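# Build a self-supporting ring of sticks over the well

## Task

Four desks surround a square opening (the well) that has nothing beneath it but the floor; the well's centre is the scene origin in x and y, and its edges are parallel to the x and y axes. Each desk carries one arm, mounted at roughly (metres, heading counter-clockwise from +x): arm1 at x=+0.22, y=+0.56, z=+0.72, heading -90; arm2 at x=-0.52, y=+0.50, z=+0.72, heading -90; arm3 at x=-0.22, y=-0.56, z=+0.72, heading +90; arm4 at x=+0.52, y=-0.50, z=+0.72, heading +90. Using wooden sticks, form a closed ring around the well's centre in which every stick has one end resting on a desk and its other end resting on the following stick in the ring. Sticks may overhang the well, and you may use as many or as few arms as you like. The ring must stand without help: anything that stays put only because a robot is holding it does not count. At the end, open the grippers and move the arms away from the sticks.

## Robot and tools

Robots: arm1, arm2, arm3 and arm4 are identical i2rt Big YAM arms. Each has six revolute joints, a two-finger gripper and a wrist camera. With joints 1 and 6 at zero and the hand level and pointing ahead, the camera sits above the hand looking toward the fingertips. Reach is about 1.0 m from the joint1 axis. The joints move at different speeds, so the hand can sweep a wide path between postures. A fixed room camera, cam_high, looks down on the scene.

Frame: a single scene frame, origin on the floor, +z up, well centre at x=0, y=0. "hand" means the point halfway between the fingertips; its z axis runs along the fingers and the fingers close along its y axis. Hand poses are computed from each robot's true foot pose, which is never printed.

Joints (absolute targets, radians unless noted; the value after ± is the tolerance for reaching the target):
- joint1_rad -2.879..2.879 ±0.045: rotates the arm about its foot, positive counter-clockwise seen from above; 0 points the arm the way its foot faces.
- joint2_rad 0..3.141 ±0.14: shoulder; 0 has the upper arm lying back roughly level, larger values lift it up and over to the front.
- joint3_rad 0..3.019 ±0.09: elbow; 0 is fully folded, larger opens it.
- joint4_rad -1.692..1.57 ±0.055: hand pitch, positive tips the fingers up.
- joint5_rad -1.57..1.57 ±0.03: hand yaw, positive toward the arm's right.
- joint6_rad -2.094..2.094 ±0.035: hand roll, positive clockwise viewed from behind the hand.
- gripper_m 0..0.093 ±0.003: fingertip gap in metres (each finger sits at half of it). Grip force tops out near 50 to 62 N per pad, lower on some units.

Tools:
- execute_actions(actions, cameras): actions is a list holding zero or one action. An action is an object keyed by arm name; under each arm, "joints" maps joint names to absolute targets (not offsets). Arms and joints named start moving together and may finish at different moments; one action runs at most 15 s. Joints or arms you omit may still be driving toward an earlier target. Any unknown key or out-of-range number rejects the whole call and nothing moves. An empty list just reports state and images. cameras picks which images come back: omitted, null or ["all"] gives every camera, [] gives none; valid names are arm1_cam_wrist..arm4_cam_wrist and cam_high. The "pictures" line lists the images in order.
- wait(seconds): 0 to 10 s with no new commands; returns the same as an empty action.
- zoom_image(camera, region): enlarges part of that camera's latest full image; region is [x0, y0, x1, y1] in pixels from the top-left, no larger than 504 by 504.
- read_manual(section): returns licence texts only ("licences"); moves nothing.
- finished_scene(scene): closes the current scene, given by its integer number, after the robot holds your last command; irreversible, and its result states whether the task succeeded.

Reading results: joint_positions gives each joint's reading. joint_status says how each commanded motion ended: "off_target" means it settled short and may still be pushing; "contact_stop" and "time_out" mean it gave up its target and holds where it stopped, except that after a time_out a joint may keep a target up to 0.375, 0.375, 0.113, 0.225, 0.075, 0.3 rad (joints 1 to 6) away and keep pushing, moving on if the path frees up. "joint command not followed" (often with a "cause:" line) means a self/inter-arm collision check refused that arm's joint targets; the gripper part is still done; those joints show "not_followed" and the arm may retry them on later actions. on_its_own lists joints not commanded this call; "held at" is their target, not their position. To stop a joint from pushing, command its reported position. A target very close to the current reading may not move anything. Joint torques are listed per arm joint, with unit-specific offset, scale and noise, so treat them as rough. After one call reports a stop, remaining movement calls in the same reply are skipped.

Cameras: the calibration block gives each camera's K, distortion and T_world_to_cam (scene frame to camera, metres); actual values can differ slightly, and wrist-camera poses also inherit joint reading errors.

Heat: holding load warms motors, including while you are thinking. A MOTOR HOT line appears from 85 °C; at 100 °C an OVER-TEMPERATURE FAULT lets that arm and gripper go limp and drop until cooled, with joints marked "limit_stop_at_motor_heat"; resend targets afterward. Loaded joints also sag.

Avoid: robots pressing hard against each other (fails the run; the check ignores fingers, gripper housings and wrist cameras, and may act late); hard hits; arms pushing continuously into objects, since they do not stop on touch; dropping, slipping or slamming sticks; knocking anything out of the work area (fails the task). Loose objects may occasionally get a small nudge from outside. Finish with grippers open and arms withdrawn so the ring carries itself.

Each tool is called after "Emit:" as a command line: name --argument value for each argument, lists and objects as JSON in quotes; but a table of rows of numbers goes row by row, as --pt "numbers of a row", without its own name.

## Session

Emit:
execute_actions --actions '[]'

Scene clock: 0.00 s.
Joint torques (N m, as the arm reports them, + toward a larger angle): no reading
Motor temperatures (°C, as the motors report them): arm1=[26 23 25 23 25 24] | arm2=[25 26 27 25 23 26] | arm3=[25 24 22 26 24 22] | arm4=[23 23 23 25 23 23]
arm1.joint_positions: joint1_rad=+0.213 joint2_rad=+0.567 joint3_rad=+1.340 joint4_rad=-1.493 joint5_rad=+0.315 joint6_rad=-0.450 gripper_m=+0.095
arm1.joint_status: not commanded
arm1.hand: x=+0.2050 y=+0.3578 z=+1.3228 quat_wxyz=(-0.139, -0.452, -0.782, +0.405) (m; scene frame)
arm2.joint_positions: joint1_rad=+0.463 joint2_rad=+0.589 joint3_rad=+1.462 joint4_rad=-1.326 joint5_rad=+0.138 joint6_rad=+0.121 gripper_m=+0.094
arm2.joint_status: not commanded
arm2.hand: x=-0.4495 y=+0.3032 z=+1.3412 quat_wxyz=(-0.433, -0.525, -0.663, +0.313) (m; scene frame)
arm3.joint_positions: joint1_rad=-0.317 joint2_rad=+0.610 joint3_rad=+1.399 joint4_rad=-1.229 joint5_rad=+0.260 joint6_rad=+0.270 gripper_m=+0.095
arm3.joint_status: not commanded
arm3.hand: x=-0.1091 y=-0.3550 z=+1.3916 quat_wxyz=(-0.462, +0.339, -0.763, -0.297) (m; scene frame)
arm4.joint_positions: joint1_rad=-0.190 joint2_rad=+0.528 joint3_rad=+1.349 joint4_rad=-1.376 joint5_rad=-0.231 joint6_rad=-0.318 gripper_m=+0.094
arm4.joint_status: not commanded
arm4.hand: x=+0.5263 y=-0.3015 z=+1.2796 quat_wxyz=(-0.361, +0.686, -0.534, -0.337) (m; scene frame)
pictures: arm1_cam_wrist, arm2_cam_wrist, arm3_cam_wrist, arm4_cam_wrist, cam_high
Images, in order (width x height): arm1_cam_wrist 616x616, arm2_cam_wrist 616x616, arm3_cam_wrist 616x616, arm4_cam_wrist 616x616, cam_high 896x504.

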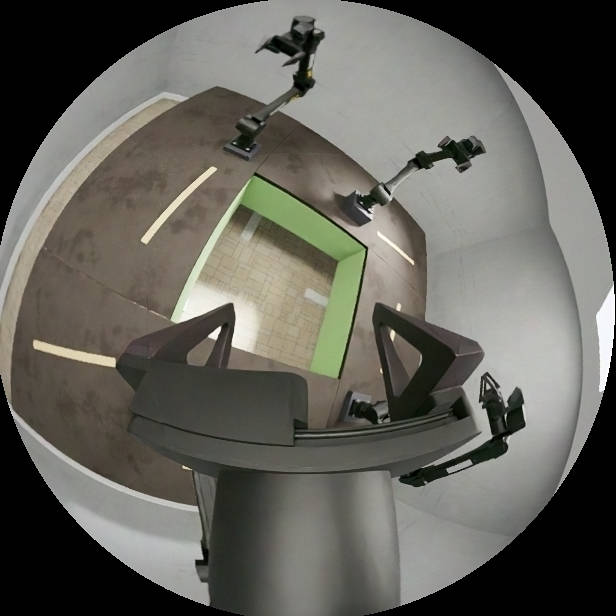

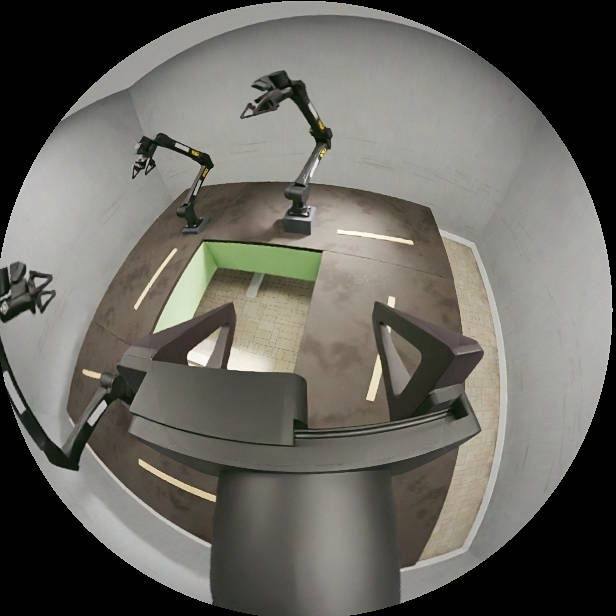

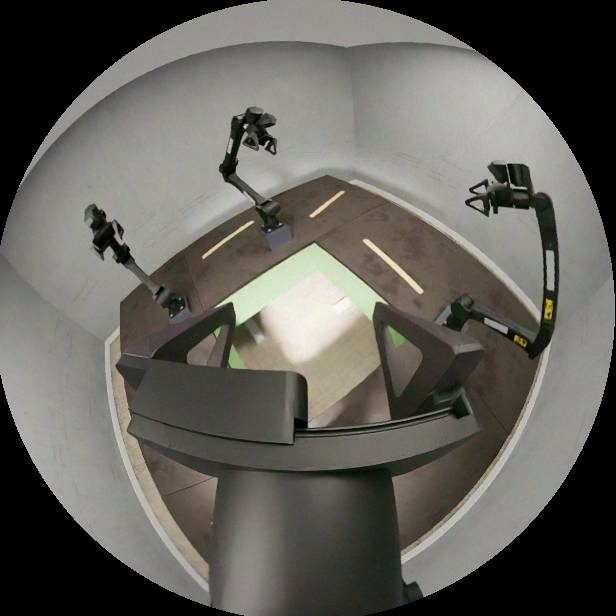

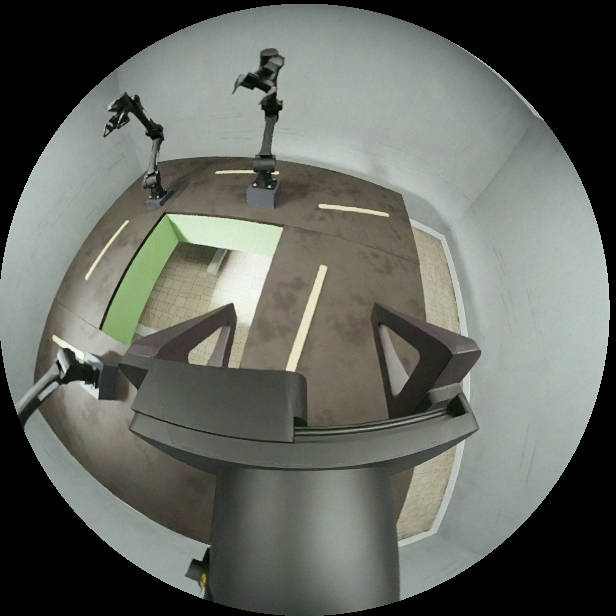

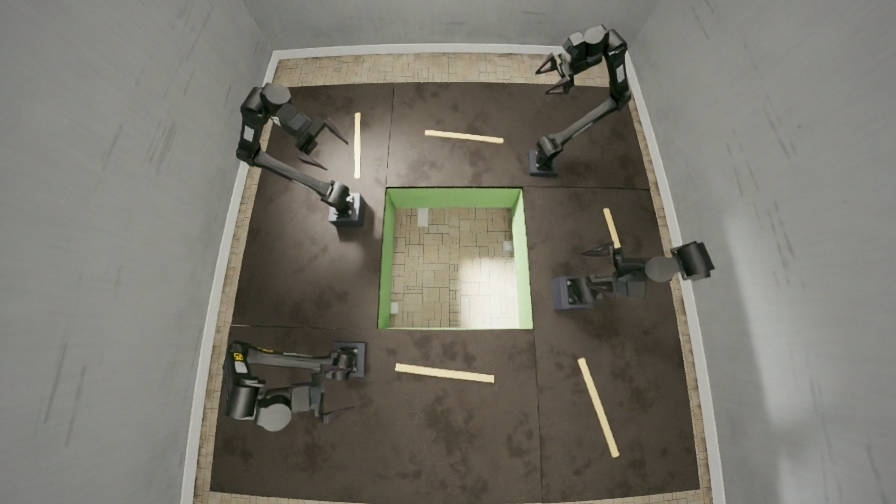

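Emit:
execute_actions --actions '[{"arm1":{"joints":{"joint1_rad":1.735,"joint2_rad":1.8,"joint3_rad":1.07,"joint4_rad":-0.84,"joint5_rad":0,"joint6_rad":-0.12}},"arm3":{"joints":{"joint1_rad":1.571,"joint2_rad":1.61,"joint3_rad":0.8,"joint4_rad":-0.76,"joint5_rad":0,"joint6_rad":-0.1}},"arm4":{"joints":{"joint1_rad":-0.146,"joint2_rad":1.46,"joint3_rad":0.866,"joint4_rad":-0.977,"joint5_rad":0,"joint6_rad":-0.03}},"arm2":{"joints":{"joint1_rad":-0.454,"joint2_rad":1.563,"joint3_rad":0.958,"joint4_rad":-0.966,"joint5_rad":0,"joint6_rad":-0.33}}}]'

Scene clock: 24.47 s.
Joint torques (N m, as the arm reports them, + toward a larger angle): arm1=[ -0.24 -13.23   7.81   1.01  -0.06   0.2 ] | arm2=[-0.74 -8.55  9.77  0.52  0.08 -0.16] | arm3=[  0.97 -10.1    6.96   0.7   -0.08  -0.15] | arm4=[  0.44 -10.45   7.4    0.8    0.     0.13]
Motor temperatures (°C, as the motors report them): arm1=[26 23 29 23 25 24] | arm2=[25 26 31 26 23 26] | arm3=[25 24 28 26 24 22] | arm4=[23 23 28 25 23 23]
arm1.joint_positions: joint1_rad=+1.740 joint2_rad=+1.793 joint3_rad=+1.066 joint4_rad=-0.853 joint5_rad=-0.001 joint6_rad=-0.127 gripper_m=+0.095
arm1.joint_status: all done
arm1.hand: x=+0.6648 y=+0.6373 z=+0.8093 quat_wxyz=(+0.004, +0.149, -0.989, -0.004) (m; scene frame)
arm2.joint_positions: joint1_rad=-0.457 joint2_rad=+1.563 joint3_rad=+0.937 joint4_rad=-0.976 joint5_rad=+0.000 joint6_rad=-0.316 gripper_m=+0.094
arm2.joint_status: all done
arm2.hand: x=-0.7022 y=+0.1569 z=+0.8014 quat_wxyz=(+0.006, -0.765, -0.644, -0.009) (m; scene frame)
arm3.joint_positions: joint1_rad=+1.574 joint2_rad=+1.609 joint3_rad=+0.800 joint4_rad=-0.764 joint5_rad=+0.001 joint6_rad=-0.089 gripper_m=+0.095
arm3.joint_status: all done
arm3.hand: x=-0.5841 y=-0.5678 z=+0.7972 quat_wxyz=(-0.008, +0.998, +0.056, +0.005) (m; scene frame)
arm4.joint_positions: joint1_rad=-0.154 joint2_rad=+1.452 joint3_rad=+0.850 joint4_rad=-0.989 joint5_rad=-0.003 joint6_rad=-0.042 gripper_m=+0.094
arm4.joint_status: all done
arm4.hand: x=+0.5747 y=-0.1499 z=+0.7989 quat_wxyz=(+0.015, +0.667, -0.745, +0.000) (m; scene frame)
pictures: arm1_cam_wrist, arm2_cam_wrist, arm3_cam_wrist, arm4_cam_wrist, cam_high
camera_calibration (this result's frames):
arm1_cam_wrist: T_world_to_cam=[[0.287584, -0.957274, -0.0303619, 0.446572], [-0.769315, -0.249767, 0.588022, 0.200995], [-0.570482, -0.145748, -0.808275, 1.24894], [0, 0, 0, 1]] pos_world=[0.738697, 0.659723, 0.904852]
arm2_cam_wrist: T_world_to_cam=[[-0.984773, 0.173822, 0.00270214, -0.724414], [0.140019, 0.78386, 0.604944, -0.506516], [0.103035, 0.596112, -0.796263, 0.741947], [0, 0, 0, 1]] pos_world=[-0.718908, 0.0806735, 0.899157]
arm3_cam_wrist: T_world_to_cam=[[-0.10959, 0.993811, 0.0181533, 0.484803], [0.803586, 0.077835, 0.590077, 0.0524174], [0.585012, 0.0792544, -0.807143, 1.15285], [0, 0, 0, 1]] pos_world=[-0.663422, -0.577251, 0.890781]
arm4_cam_wrist: T_world_to_cam=[[0.99363, -0.109399, -0.0270471, -0.561198], [-0.0712665, -0.795924, 0.601187, -0.559213], [-0.0872964, -0.59543, -0.79865, 0.7226], [0, 0, 0, 1]] pos_world=[0.58085, -0.0762274, 0.898117]
Images, in order (width x height): arm1_cam_wrist 616x616, arm2_cam_wrist 616x616, arm3_cam_wrist 616x616, arm4_cam_wrist 616x616, cam_high 896x504.

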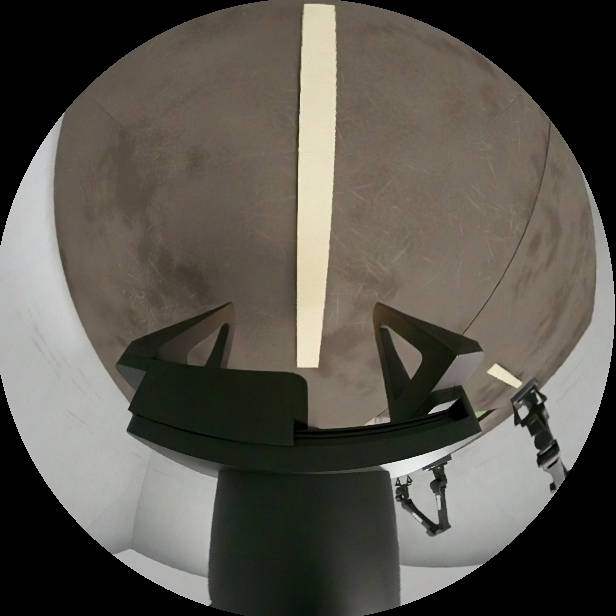

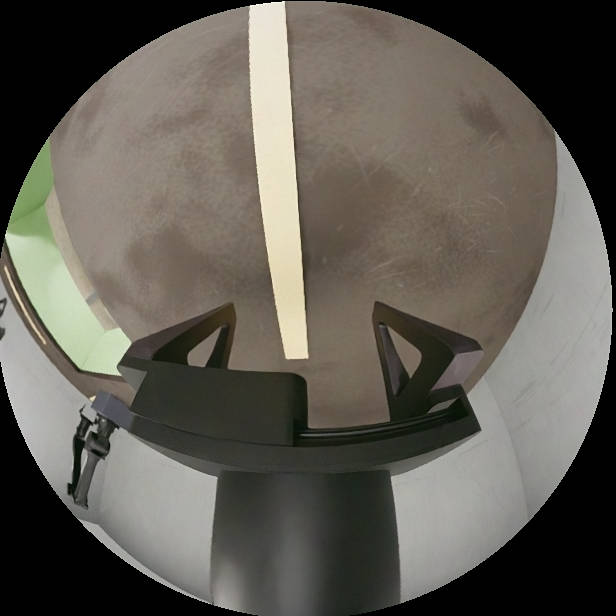

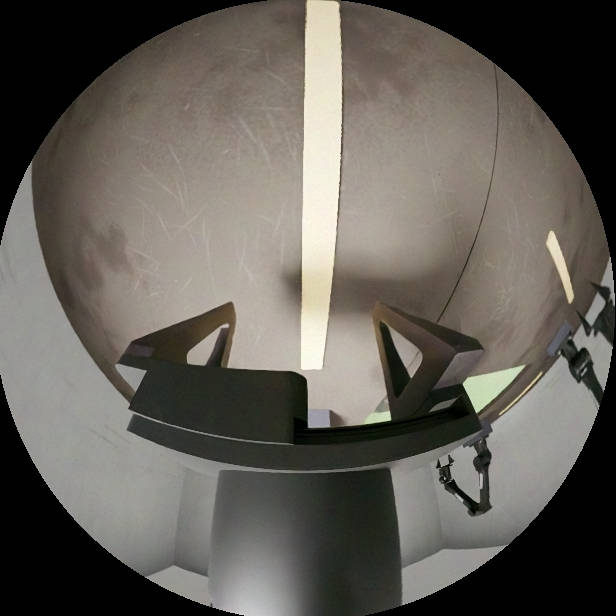

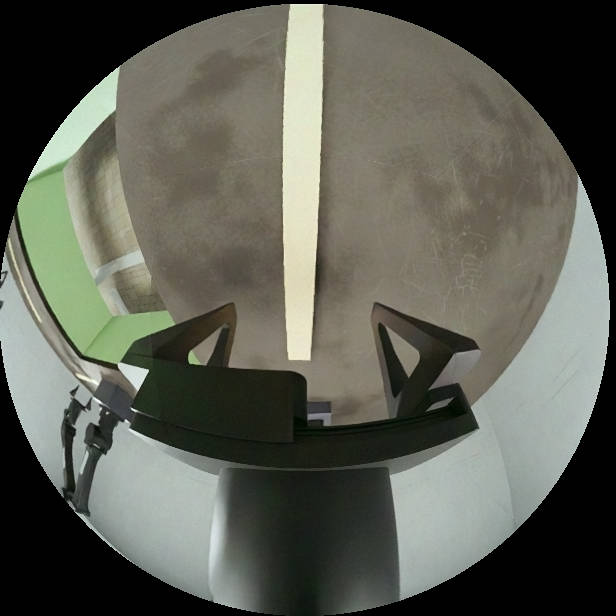

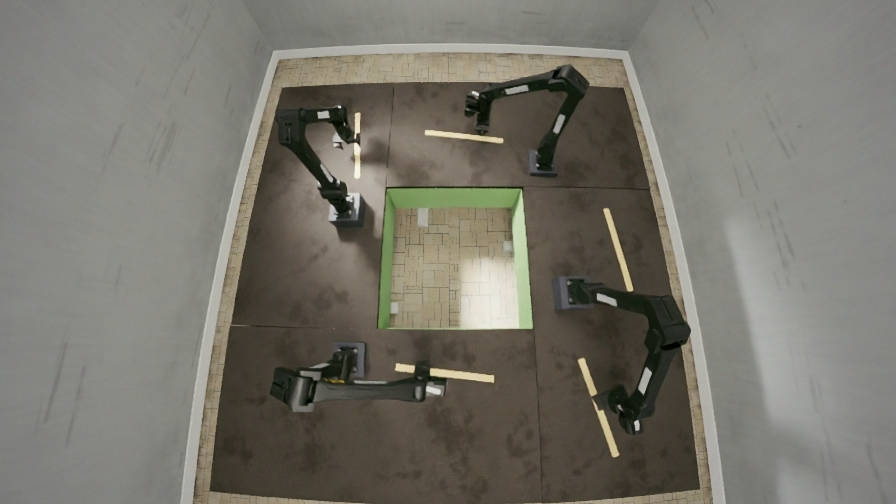

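Emit:
execute_actions --actions '[{"arm1":{"joints":{"joint2_rad":1.95,"joint3_rad":1.036,"joint4_rad":-0.65}},"arm3":{"joints":{"joint2_rad":1.774,"joint3_rad":0.768,"joint4_rad":-0.56}},"arm4":{"joints":{"joint2_rad":1.6,"joint3_rad":0.8,"joint4_rad":-0.75}},"arm2":{"joints":{"joint1_rad":-0.41,"joint2_rad":1.707,"joint3_rad":0.9,"joint4_rad":-0.74,"joint6_rad":-0.37}}}]' --cameras '[]'

Emit:
execute_actions --actions '[{"arm1":{"joints":{"gripper_m":0}},"arm3":{"joints":{"gripper_m":0}},"arm4":{"joints":{"gripper_m":0}},"arm2":{"joints":{"gripper_m":0}}}]'

Scene clock: 29.33 s.
Joint torques (N m, as the arm reports them, + toward a larger angle): arm1=[  0.47 -14.86   6.33   1.36  -0.12   0.19] | arm2=[-0.86 -9.23  6.7   1.28  0.19 -0.11] | arm3=[  0.99 -12.01   5.35   0.89  -0.08  -0.15] | arm4=[  0.41 -12.94   5.58   0.8   -0.07   0.11]
Motor temperatures (°C, as the motors report them): arm1=[26 24 29 23 25 24] | arm2=[25 26 31 26 23 26] | arm3=[25 25 28 26 24 22] | arm4=[23 23 28 25 23 23]
arm1.joint_positions: joint1_rad=+1.741 joint2_rad=+1.946 joint3_rad=+1.033 joint4_rad=-0.667 joint5_rad=+0.001 joint6_rad=-0.127 gripper_m=+0.095
arm1.joint_status: all done
arm1.hand: x=+0.6653 y=+0.6383 z=+0.7340 quat_wxyz=(+0.004, +0.149, -0.989, -0.004) (m; scene frame)
arm2.joint_positions: joint1_rad=-0.412 joint2_rad=+1.706 joint3_rad=+0.900 joint4_rad=-0.768 joint5_rad=-0.002 joint6_rad=-0.364 gripper_m=+0.094
arm2.joint_status: all done
arm2.hand: x=-0.6927 y=+0.1350 z=+0.7363 quat_wxyz=(+0.000, -0.734, -0.679, +0.003) (m; scene frame)
arm3.joint_positions: joint1_rad=+1.574 joint2_rad=+1.783 joint3_rad=+0.769 joint4_rad=-0.569 joint5_rad=+0.001 joint6_rad=-0.089 gripper_m=+0.095
arm3.joint_status: all done
arm3.hand: x=-0.5830 y=-0.5668 z=+0.7291 quat_wxyz=(-0.008, +0.998, +0.056, +0.010) (m; scene frame)
arm4.joint_positions: joint1_rad=-0.152 joint2_rad=+1.604 joint3_rad=+0.797 joint4_rad=-0.762 joint5_rad=-0.002 joint6_rad=-0.039 gripper_m=+0.094
arm4.joint_status: all done
arm4.hand: x=+0.5753 y=-0.1372 z=+0.7315 quat_wxyz=(+0.006, +0.666, -0.746, -0.006) (m; scene frame)
pictures: none
No camera images: the call's "cameras" was empty. Leave "cameras" out to get every camera's image.

Scene clock: 30.07 s.
Joint torques (N m, as the arm reports them, + toward a larger angle): arm1=[  0.41 -14.78   6.39   1.15  -0.13   0.18] | arm2=[-0.92 -9.35  6.74  0.75  0.2  -0.08] | arm3=[  0.99 -11.99   5.33   0.89  -0.07  -0.13] | arm4=[  0.39 -12.93   5.51   0.87  -0.09   0.11]
Motor temperatures (°C, as the motors report them): arm1=[26 24 28 23 25 24] | arm2=[25 26 31 26 23 26] | arm3=[25 25 28 26 24 22] | arm4=[23 23 28 25 23 23]
arm1.joint_positions: joint1_rad=+1.741 joint2_rad=+1.946 joint3_rad=+1.033 joint4_rad=-0.667 joint5_rad=+0.001 joint6_rad=-0.127 gripper_m=+0.027
arm1.joint_status: gripper_m off_target (ended at +0.027, target +0.000)
arm1.hand: x=+0.6653 y=+0.6383 z=+0.7340 quat_wxyz=(+0.004, +0.149, -0.989, -0.004) (m; scene frame)
arm2.joint_positions: joint1_rad=-0.412 joint2_rad=+1.706 joint3_rad=+0.900 joint4_rad=-0.754 joint5_rad=-0.002 joint6_rad=-0.364 gripper_m=+0.027
arm2.joint_status: gripper_m off_target (ended at +0.027, target +0.000)
arm2.hand: x=-0.6942 y=+0.1317 z=+0.7363 quat_wxyz=(-0.003, -0.734, -0.679, +0.010) (m; scene frame)
arm3.joint_positions: joint1_rad=+1.574 joint2_rad=+1.783 joint3_rad=+0.769 joint4_rad=-0.569 joint5_rad=+0.001 joint6_rad=-0.091 gripper_m=+0.027
arm3.joint_status: gripper_m off_target (ended at +0.027, target +0.000)
arm3.hand: x=-0.5830 y=-0.5669 z=+0.7291 quat_wxyz=(-0.007, +0.998, +0.057, +0.010) (m; scene frame)
arm4.joint_positions: joint1_rad=-0.152 joint2_rad=+1.604 joint3_rad=+0.797 joint4_rad=-0.762 joint5_rad=-0.001 joint6_rad=-0.039 gripper_m=+0.027
arm4.joint_status: gripper_m off_target (ended at +0.027, target +0.000)
arm4.hand: x=+0.5754 y=-0.1373 z=+0.7315 quat_wxyz=(+0.006, +0.666, -0.746, -0.006) (m; scene frame)
pictures: arm1_cam_wrist, arm2_cam_wrist, arm3_cam_wrist, arm4_cam_wrist, cam_high
camera_calibration (this result's frames):
arm1_cam_wrist: T_world_to_cam=[[0.287971, -0.957195, -0.0291722, 0.443941], [-0.769557, -0.249436, 0.587846, 0.245999], [-0.56996, -0.146833, -0.808447, 1.18901], [0, 0, 0, 1]] pos_world=[0.739154, 0.660885, 0.82959]
arm2_cam_wrist: T_world_to_cam=[[-0.996619, 0.0809296, 0.014153, -0.716407], [0.074421, 0.816293, 0.572824, -0.474739], [0.0348055, 0.571941, -0.819556, 0.677275], [0, 0, 0, 1]] pos_world=[-0.702228, 0.0581433, 0.837146]
arm3_cam_wrist: T_world_to_cam=[[-0.111895, 0.993578, 0.0168094, 0.484738], [0.797045, 0.0796338, 0.598646, 0.0826131], [0.593463, 0.0803833, -0.800837, 1.09813], [0, 0, 0, 1]] pos_world=[-0.663305, -0.576475, 0.821818]
arm4_cam_wrist: T_world_to_cam=[[0.993563, -0.110666, -0.0241975, -0.564568], [-0.0758162, -0.808332, 0.583825, -0.494965], [-0.0841694, -0.578232, -0.811519, 0.686383], [0, 0, 0, 1]] pos_world=[0.58118, -0.0656862, 0.832325]
Images, in order (width x height): arm1_cam_wrist 616x616, arm2_cam_wrist 616x616, arm3_cam_wrist 616x616, arm4_cam_wrist 616x616, cam_high 896x504.

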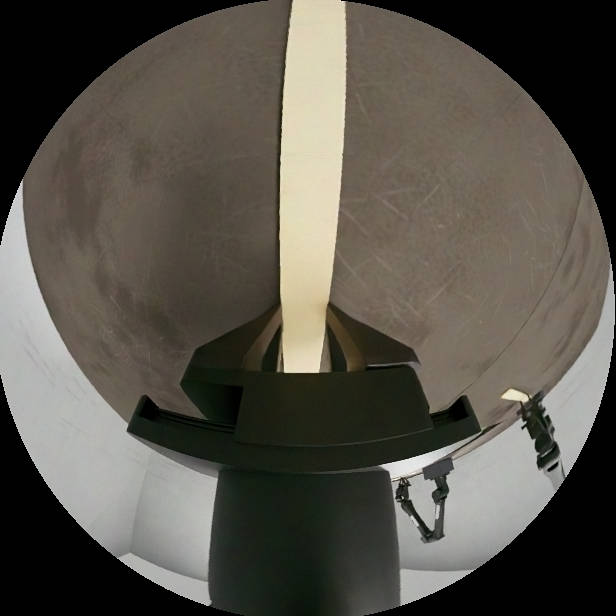

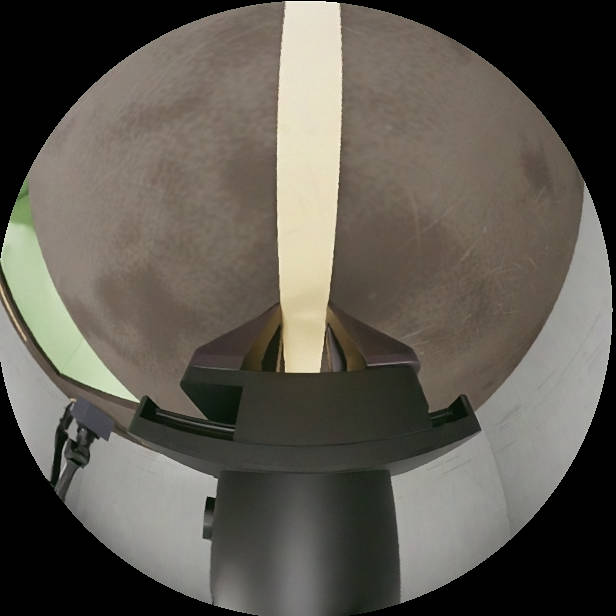

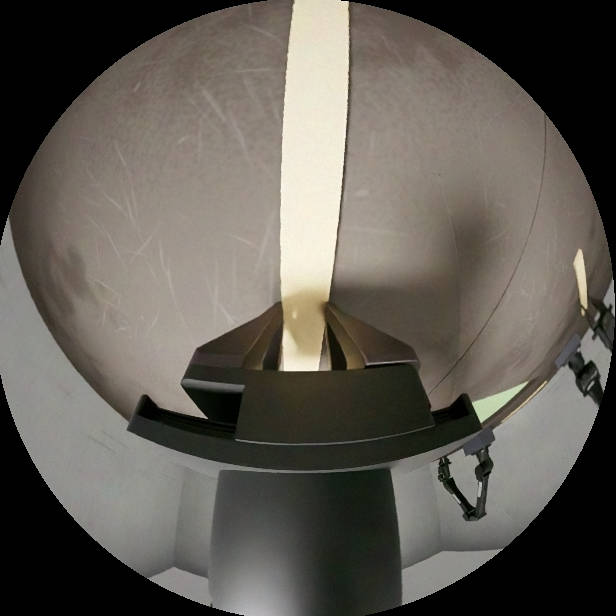

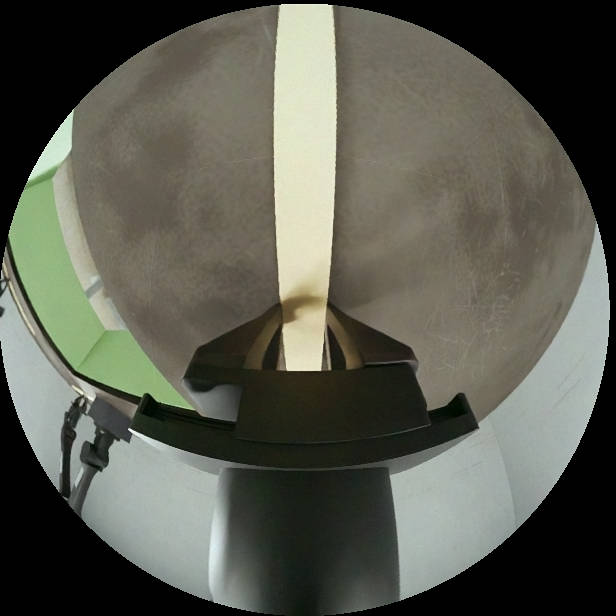

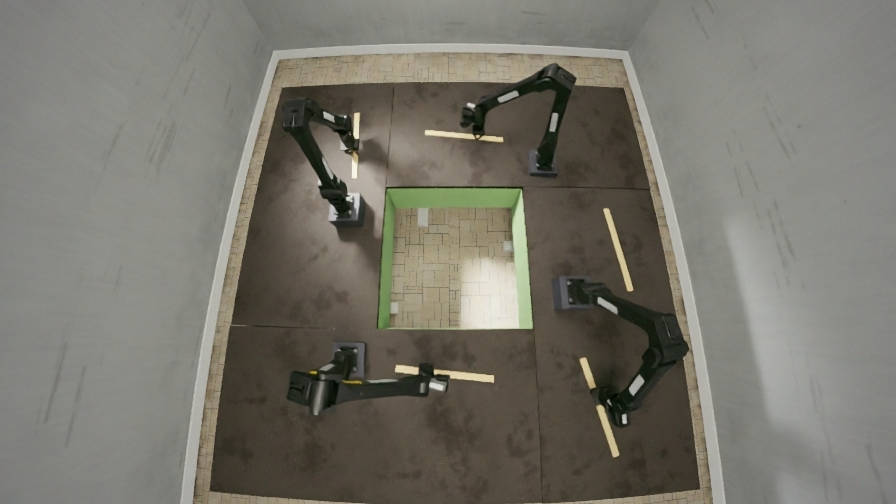

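Emit:
execute_actions --actions '[{"arm1":{"joints":{"joint2_rad":1.53,"joint3_rad":0.85,"joint4_rad":-0.64}},"arm3":{"joints":{"joint2_rad":1.4,"joint3_rad":0.8,"joint4_rad":-0.7}}}]' --cameras '[]'

Emit:
execute_actions --actions '[{"arm1":{"joints":{"joint2_rad":1.3,"joint3_rad":0.6,"joint4_rad":-0.62,"joint6_rad":-0.6,"joint5_rad":-0.172}},"arm3":{"joints":{"joint2_rad":1.3,"joint3_rad":0.6,"joint4_rad":-0.62,"joint6_rad":-0.6,"joint5_rad":-0.172}}}]' --cameras '[]'

Emit:
execute_actions --actions '[{"arm1":{"joints":{"joint1_rad":-0.617}},"arm3":{"joints":{"joint1_rad":-0.617}}}]' --cameras '[]'

Emit:
execute_actions --actions '[{"arm1":{"joints":{"joint2_rad":1.53,"joint3_rad":0.566,"joint4_rad":-0.35}},"arm3":{"joints":{"joint2_rad":1.5,"joint3_rad":0.572,"joint4_rad":-0.385}},"arm4":{"joints":{"joint2_rad":1.3,"joint3_rad":1.0,"joint4_rad":-1.2}},"arm2":{"joints":{"joint2_rad":1.3,"joint3_rad":1.0,"joint4_rad":-1.2}}}]' --cameras '["cam_high","arm1_cam_wrist"]'

Scene clock: 43.97 s.
Joint torques (N m, as the arm reports them, + toward a larger angle): arm1=[  0.13 -10.62   9.3    1.33  -0.12   0.17] | arm2=[-0.9  -9.25  6.74  0.74  0.18 -0.08] | arm3=[ 1.01 -8.16 11.06  0.74 -0.06 -0.13] | arm4=[  0.18 -12.71   5.57   0.84  -0.1    0.11]
Motor temperatures (°C, as the motors report them): arm1=[26 25 28 23 25 24] | arm2=[25 27 30 26 23 26] | arm3=[25 26 27 26 24 22] | arm4=[23 24 27 25 23 23]
arm1.joint_positions: joint1_rad=+1.741 joint2_rad=+1.520 joint3_rad=+0.837 joint4_rad=-0.651 joint5_rad=+0.001 joint6_rad=-0.127 gripper_m=+0.027
arm1.joint_status: all done
arm1.hand: x=+0.6353 y=+0.6321 z=+0.8563 quat_wxyz=(-0.119, +0.147, -0.982, -0.006) (m; scene frame)
arm2.joint_positions: joint1_rad=-0.412 joint2_rad=+1.706 joint3_rad=+0.900 joint4_rad=-0.754 joint5_rad=-0.002 joint6_rad=-0.364 gripper_m=+0.027
arm2.joint_status: not commanded
arm2.hand: x=-0.6942 y=+0.1317 z=+0.7363 quat_wxyz=(-0.003, -0.734, -0.679, +0.010) (m; scene frame)
arm3.joint_positions: joint1_rad=+1.574 joint2_rad=+1.394 joint3_rad=+0.769 joint4_rad=-0.694 joint5_rad=+0.001 joint6_rad=-0.091 gripper_m=+0.027
arm3.joint_status: all done
arm3.hand: x=-0.6103 y=-0.5695 z=+0.8664 quat_wxyz=(-0.012, +0.991, +0.058, -0.122) (m; scene frame)
arm4.joint_positions: joint1_rad=-0.152 joint2_rad=+1.604 joint3_rad=+0.797 joint4_rad=-0.762 joint5_rad=-0.001 joint6_rad=-0.039 gripper_m=+0.027
arm4.joint_status: not commanded
arm4.hand: x=+0.5754 y=-0.1373 z=+0.7315 quat_wxyz=(+0.006, +0.666, -0.746, -0.006) (m; scene frame)
pictures: none
No camera images: the call's "cameras" was empty. Leave "cameras" out to get every camera's image.

Scene clock: 45.47 s.
Joint torques (N m, as the arm reports them, + toward a larger angle): arm1=[ 0.23 -7.99  8.29  1.74 -0.43  0.02] | arm2=[-0.77 -9.22  6.71  0.75  0.2  -0.07] | arm3=[ 1.05 -6.59  8.53  1.43 -0.34 -0.18] | arm4=[  0.4  -12.76   5.59   0.83  -0.09   0.12]
Motor temperatures (°C, as the motors report them): arm1=[26 25 28 23 25 24] | arm2=[25 27 30 26 23 26] | arm3=[25 26 27 26 24 22] | arm4=[23 24 27 25 23 23]
arm1.joint_positions: joint1_rad=+1.741 joint2_rad=+1.305 joint3_rad=+0.596 joint4_rad=-0.635 joint5_rad=-0.169 joint6_rad=-0.592 gripper_m=+0.027
arm1.joint_status: all done
arm1.hand: x=+0.5396 y=+0.6449 z=+0.8520 quat_wxyz=(-0.130, +0.378, -0.915, -0.062) (m; scene frame)
arm2.joint_positions: joint1_rad=-0.412 joint2_rad=+1.706 joint3_rad=+0.900 joint4_rad=-0.754 joint5_rad=-0.002 joint6_rad=-0.364 gripper_m=+0.027
arm2.joint_status: not commanded
arm2.hand: x=-0.6942 y=+0.1317 z=+0.7363 quat_wxyz=(-0.003, -0.734, -0.679, +0.010) (m; scene frame)
arm3.joint_positions: joint1_rad=+1.574 joint2_rad=+1.300 joint3_rad=+0.594 joint4_rad=-0.631 joint5_rad=-0.166 joint6_rad=-0.587 gripper_m=+0.027
arm3.joint_status: all done
arm3.hand: x=-0.5493 y=-0.5964 z=+0.8417 quat_wxyz=(+0.041, +0.942, +0.308, -0.129) (m; scene frame)
arm4.joint_positions: joint1_rad=-0.152 joint2_rad=+1.604 joint3_rad=+0.797 joint4_rad=-0.762 joint5_rad=-0.001 joint6_rad=-0.039 gripper_m=+0.027
arm4.joint_status: not commanded
arm4.hand: x=+0.5754 y=-0.1373 z=+0.7315 quat_wxyz=(+0.006, +0.666, -0.746, -0.006) (m; scene frame)
pictures: none
No camera images: the call's "cameras" was empty. Leave "cameras" out to get every camera's image.

Scene clock: 47.63 s.
Joint torques (N m, as the arm reports them, + toward a larger angle): arm1=[ 0.63 -8.27  8.21  1.55 -0.34  0.07] | arm2=[-0.8  -9.27  6.7   0.75  0.2  -0.07] | arm3=[ 1.31 -6.44  8.71  1.27 -0.23 -0.14] | arm4=[  0.26 -12.77   5.56   0.84  -0.1    0.11]
Motor temperatures (°C, as the motors report them): arm1=[26 25 28 23 25 24] | arm2=[25 27 30 26 23 26] | arm3=[25 25 27 26 24 22] | arm4=[23 24 27 25 23 23]
arm1.joint_positions: joint1_rad=-0.614 joint2_rad=+1.305 joint3_rad=+0.596 joint4_rad=-0.635 joint5_rad=-0.170 joint6_rad=-0.595 gripper_m=+0.027
arm1.joint_status: all done
arm1.hand: x=+0.0496 y=+0.2711 z=+0.8486 quat_wxyz=(-0.101, -0.700, -0.701, +0.092) (m; scene frame)
arm2.joint_positions: joint1_rad=-0.412 joint2_rad=+1.706 joint3_rad=+0.900 joint4_rad=-0.754 joint5_rad=-0.002 joint6_rad=-0.364 gripper_m=+0.027
arm2.joint_status: not commanded
arm2.hand: x=-0.6942 y=+0.1317 z=+0.7363 quat_wxyz=(-0.003, -0.734, -0.679, +0.010) (m; scene frame)
arm3.joint_positions: joint1_rad=-0.616 joint2_rad=+1.300 joint3_rad=+0.594 joint4_rad=-0.627 joint5_rad=-0.170 joint6_rad=-0.590 gripper_m=+0.027
arm3.joint_status: all done
arm3.hand: x=-0.0537 y=-0.2679 z=+0.8502 quat_wxyz=(-0.108, +0.704, -0.693, -0.108) (m; scene frame)
arm4.joint_positions: joint1_rad=-0.152 joint2_rad=+1.604 joint3_rad=+0.797 joint4_rad=-0.762 joint5_rad=-0.001 joint6_rad=-0.039 gripper_m=+0.027
arm4.joint_status: not commanded
arm4.hand: x=+0.5754 y=-0.1373 z=+0.7315 quat_wxyz=(+0.006, +0.666, -0.746, -0.006) (m; scene frame)
pictures: none
No camera images: the call's "cameras" was empty. Leave "cameras" out to get every camera's image.

Scene clock: 48.90 s.
Joint torques (N m, as the arm reports them, + toward a larger angle): arm1=[ 0.2  -9.1   6.32  1.83 -0.36  0.07] | arm2=[-0.88 -5.79 12.19 -0.06  0.18 -0.07] | arm3=[ 1.28 -8.84  6.49  1.56 -0.23 -0.14] | arm4=[ 0.3  -9.42  8.82  0.06 -0.11  0.11]
Motor temperatures (°C, as the motors report them): arm1=[26 25 28 23 25 24] | arm2=[25 27 30 26 23 26] | arm3=[25 25 27 26 24 22] | arm4=[23 24 28 25 23 23]
arm1.joint_positions: joint1_rad=-0.614 joint2_rad=+1.528 joint3_rad=+0.562 joint4_rad=-0.372 joint5_rad=-0.170 joint6_rad=-0.595 gripper_m=+0.027
arm1.joint_status: all done
arm1.hand: x=+0.0414 y=+0.2598 z=+0.7813 quat_wxyz=(-0.101, -0.699, -0.701, +0.095) (m; scene frame)
arm2.joint_positions: joint1_rad=-0.412 joint2_rad=+1.298 joint3_rad=+0.964 joint4_rad=-1.190 joint5_rad=-0.002 joint6_rad=-0.364 gripper_m=+0.027
arm2.joint_status: all done
arm2.hand: x=-0.6718 y=+0.1776 z=+0.9036 quat_wxyz=(-0.009, -0.733, -0.679, +0.026) (m; scene frame)
arm3.joint_positions: joint1_rad=-0.616 joint2_rad=+1.509 joint3_rad=+0.574 joint4_rad=-0.398 joint5_rad=-0.170 joint6_rad=-0.590 gripper_m=+0.027
arm3.joint_status: all done
arm3.hand: x=-0.0441 y=-0.2534 z=+0.7901 quat_wxyz=(-0.107, +0.704, -0.693, -0.108) (m; scene frame)
arm4.joint_positions: joint1_rad=-0.152 joint2_rad=+1.290 joint3_rad=+0.979 joint4_rad=-1.191 joint5_rad=-0.001 joint6_rad=-0.039 gripper_m=+0.027
arm4.joint_status: all done
arm4.hand: x=+0.5772 y=-0.1415 z=+0.8974 quat_wxyz=(-0.020, +0.666, -0.746, -0.027) (m; scene frame)
pictures: arm1_cam_wrist, cam_high
camera_calibration (this result's frames):
arm1_cam_wrist: T_world_to_cam=[[-0.999539, -0.00337569, -0.0301652, 0.0689045], [-0.0133296, 0.941659, 0.336305, -0.500581], [0.02727, 0.336552, -0.94127, 0.769556], [0, 0, 0, 1]] pos_world=[0.0412144, 0.212613, 0.894786]
Images, in order (width x height): arm1_cam_wrist 616x616, cam_high 896x504.

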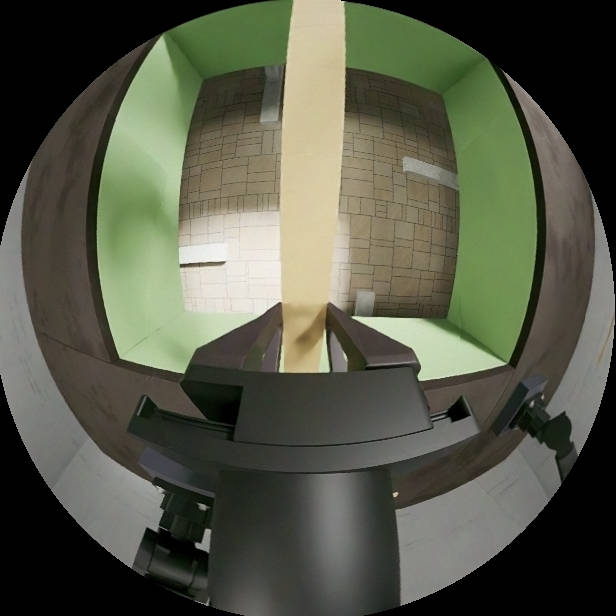

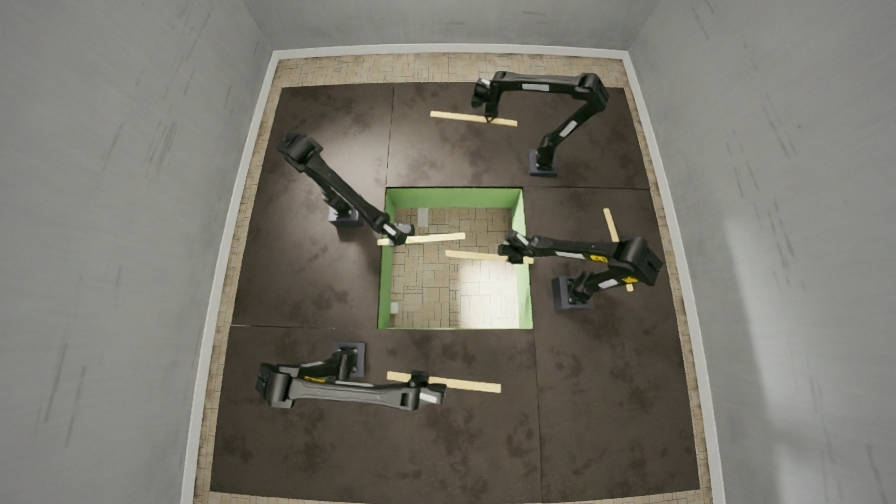

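Emit:
execute_actions --actions '[{"arm4":{"joints":{"joint1_rad":0.444,"joint2_rad":1.681,"joint3_rad":1.42,"joint4_rad":-1.154,"joint5_rad":-0.27,"joint6_rad":-1.4}},"arm2":{"joints":{"joint1_rad":0.474,"joint2_rad":1.681,"joint3_rad":1.42,"joint4_rad":-1.154,"joint5_rad":-0.27,"joint6_rad":-1.4}}}]' --cameras '["cam_high"]'

Emit:
execute_actions --actions '[{"arm4":{"joints":{"joint2_rad":1.809,"joint3_rad":1.25,"joint4_rad":-0.855}},"arm2":{"joints":{"joint2_rad":1.831,"joint3_rad":1.235,"joint4_rad":-0.82}}}]' --cameras '["cam_high","arm2_cam_wrist","arm4_cam_wrist"]'

Scene clock: 57.97 s.
Joint torques (N m, as the arm reports them, + toward a larger angle): arm1=[ 0.32 -9.35  6.33  2.03 -0.31  0.06] | arm2=[  1.81 -13.7   11.87  -0.16  -0.83  -2.41] | arm3=[ 1.3  -8.78  6.5   1.56 -0.23 -0.14] | arm4=[  3.78 -16.75   9.53  -0.15  -1.07  -2.1 ]
Motor temperatures (°C, as the motors report them): arm1=[26 24 28 23 25 24] | arm2=[25 27 33 26 23 27] | arm3=[25 25 27 26 24 22] | arm4=[23 25 30 25 23 25]
arm1.joint_positions: joint1_rad=-0.614 joint2_rad=+1.528 joint3_rad=+0.562 joint4_rad=-0.372 joint5_rad=-0.170 joint6_rad=-0.595 gripper_m=+0.027
arm1.joint_status: not commanded
arm1.hand: x=+0.0414 y=+0.2598 z=+0.7813 quat_wxyz=(-0.101, -0.699, -0.701, +0.095) (m; scene frame)
arm2.joint_positions: joint1_rad=+0.434 joint2_rad=+1.700 joint3_rad=+1.391 joint4_rad=-1.140 joint5_rad=-0.257 joint6_rad=-1.172 gripper_m=+0.027
arm2.joint_status: joint6_rad time_out (moved -0.808 of -1.036); the others done
arm2.on_its_own: joint6_rad reads -1.172 and still pushes toward -1.400 since a time_out
arm2.hand: x=-0.2704 y=+0.0295 z=+0.9016 quat_wxyz=(-0.138, +0.011, -0.990, +0.009) (m; scene frame)
arm3.joint_positions: joint1_rad=-0.616 joint2_rad=+1.509 joint3_rad=+0.574 joint4_rad=-0.398 joint5_rad=-0.170 joint6_rad=-0.590 gripper_m=+0.027
arm3.joint_status: not commanded
arm3.hand: x=-0.0441 y=-0.2534 z=+0.7901 quat_wxyz=(-0.107, +0.704, -0.693, -0.108) (m; scene frame)
arm4.joint_positions: joint1_rad=+0.396 joint2_rad=+1.682 joint3_rad=+1.390 joint4_rad=-1.137 joint5_rad=-0.255 joint6_rad=-1.171 gripper_m=+0.027
arm4.joint_status: joint1_rad time_out (moved +0.549 of +0.596); joint6_rad time_out (moved -1.132 of -1.361); the others done
arm4.on_its_own: joint1_rad reads +0.396 and still pushes toward +0.444 since a time_out; joint6_rad reads -1.171 and still pushes toward -1.400 since a time_out
arm4.hand: x=+0.2774 y=-0.0269 z=+0.9023 quat_wxyz=(-0.015, +0.988, +0.007, -0.152) (m; scene frame)
pictures: cam_high
Images, in order (width x height): cam_high 896x504.

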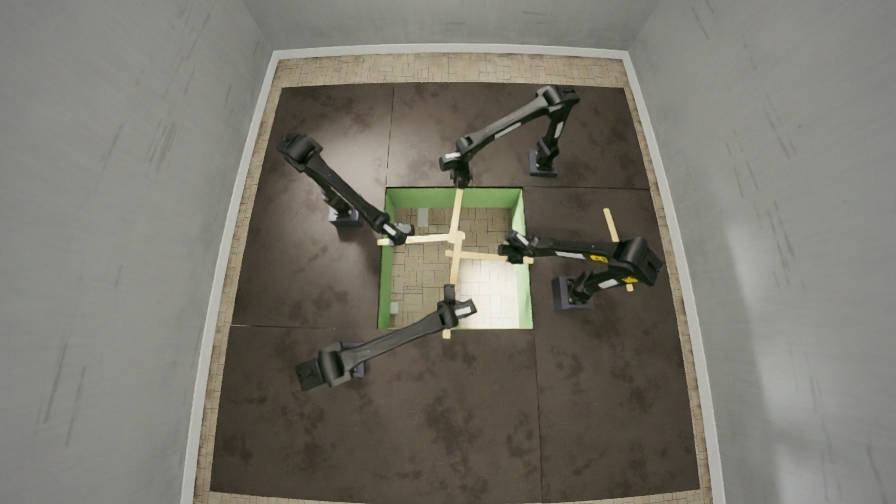

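not run: a stop came earlier in this reply.


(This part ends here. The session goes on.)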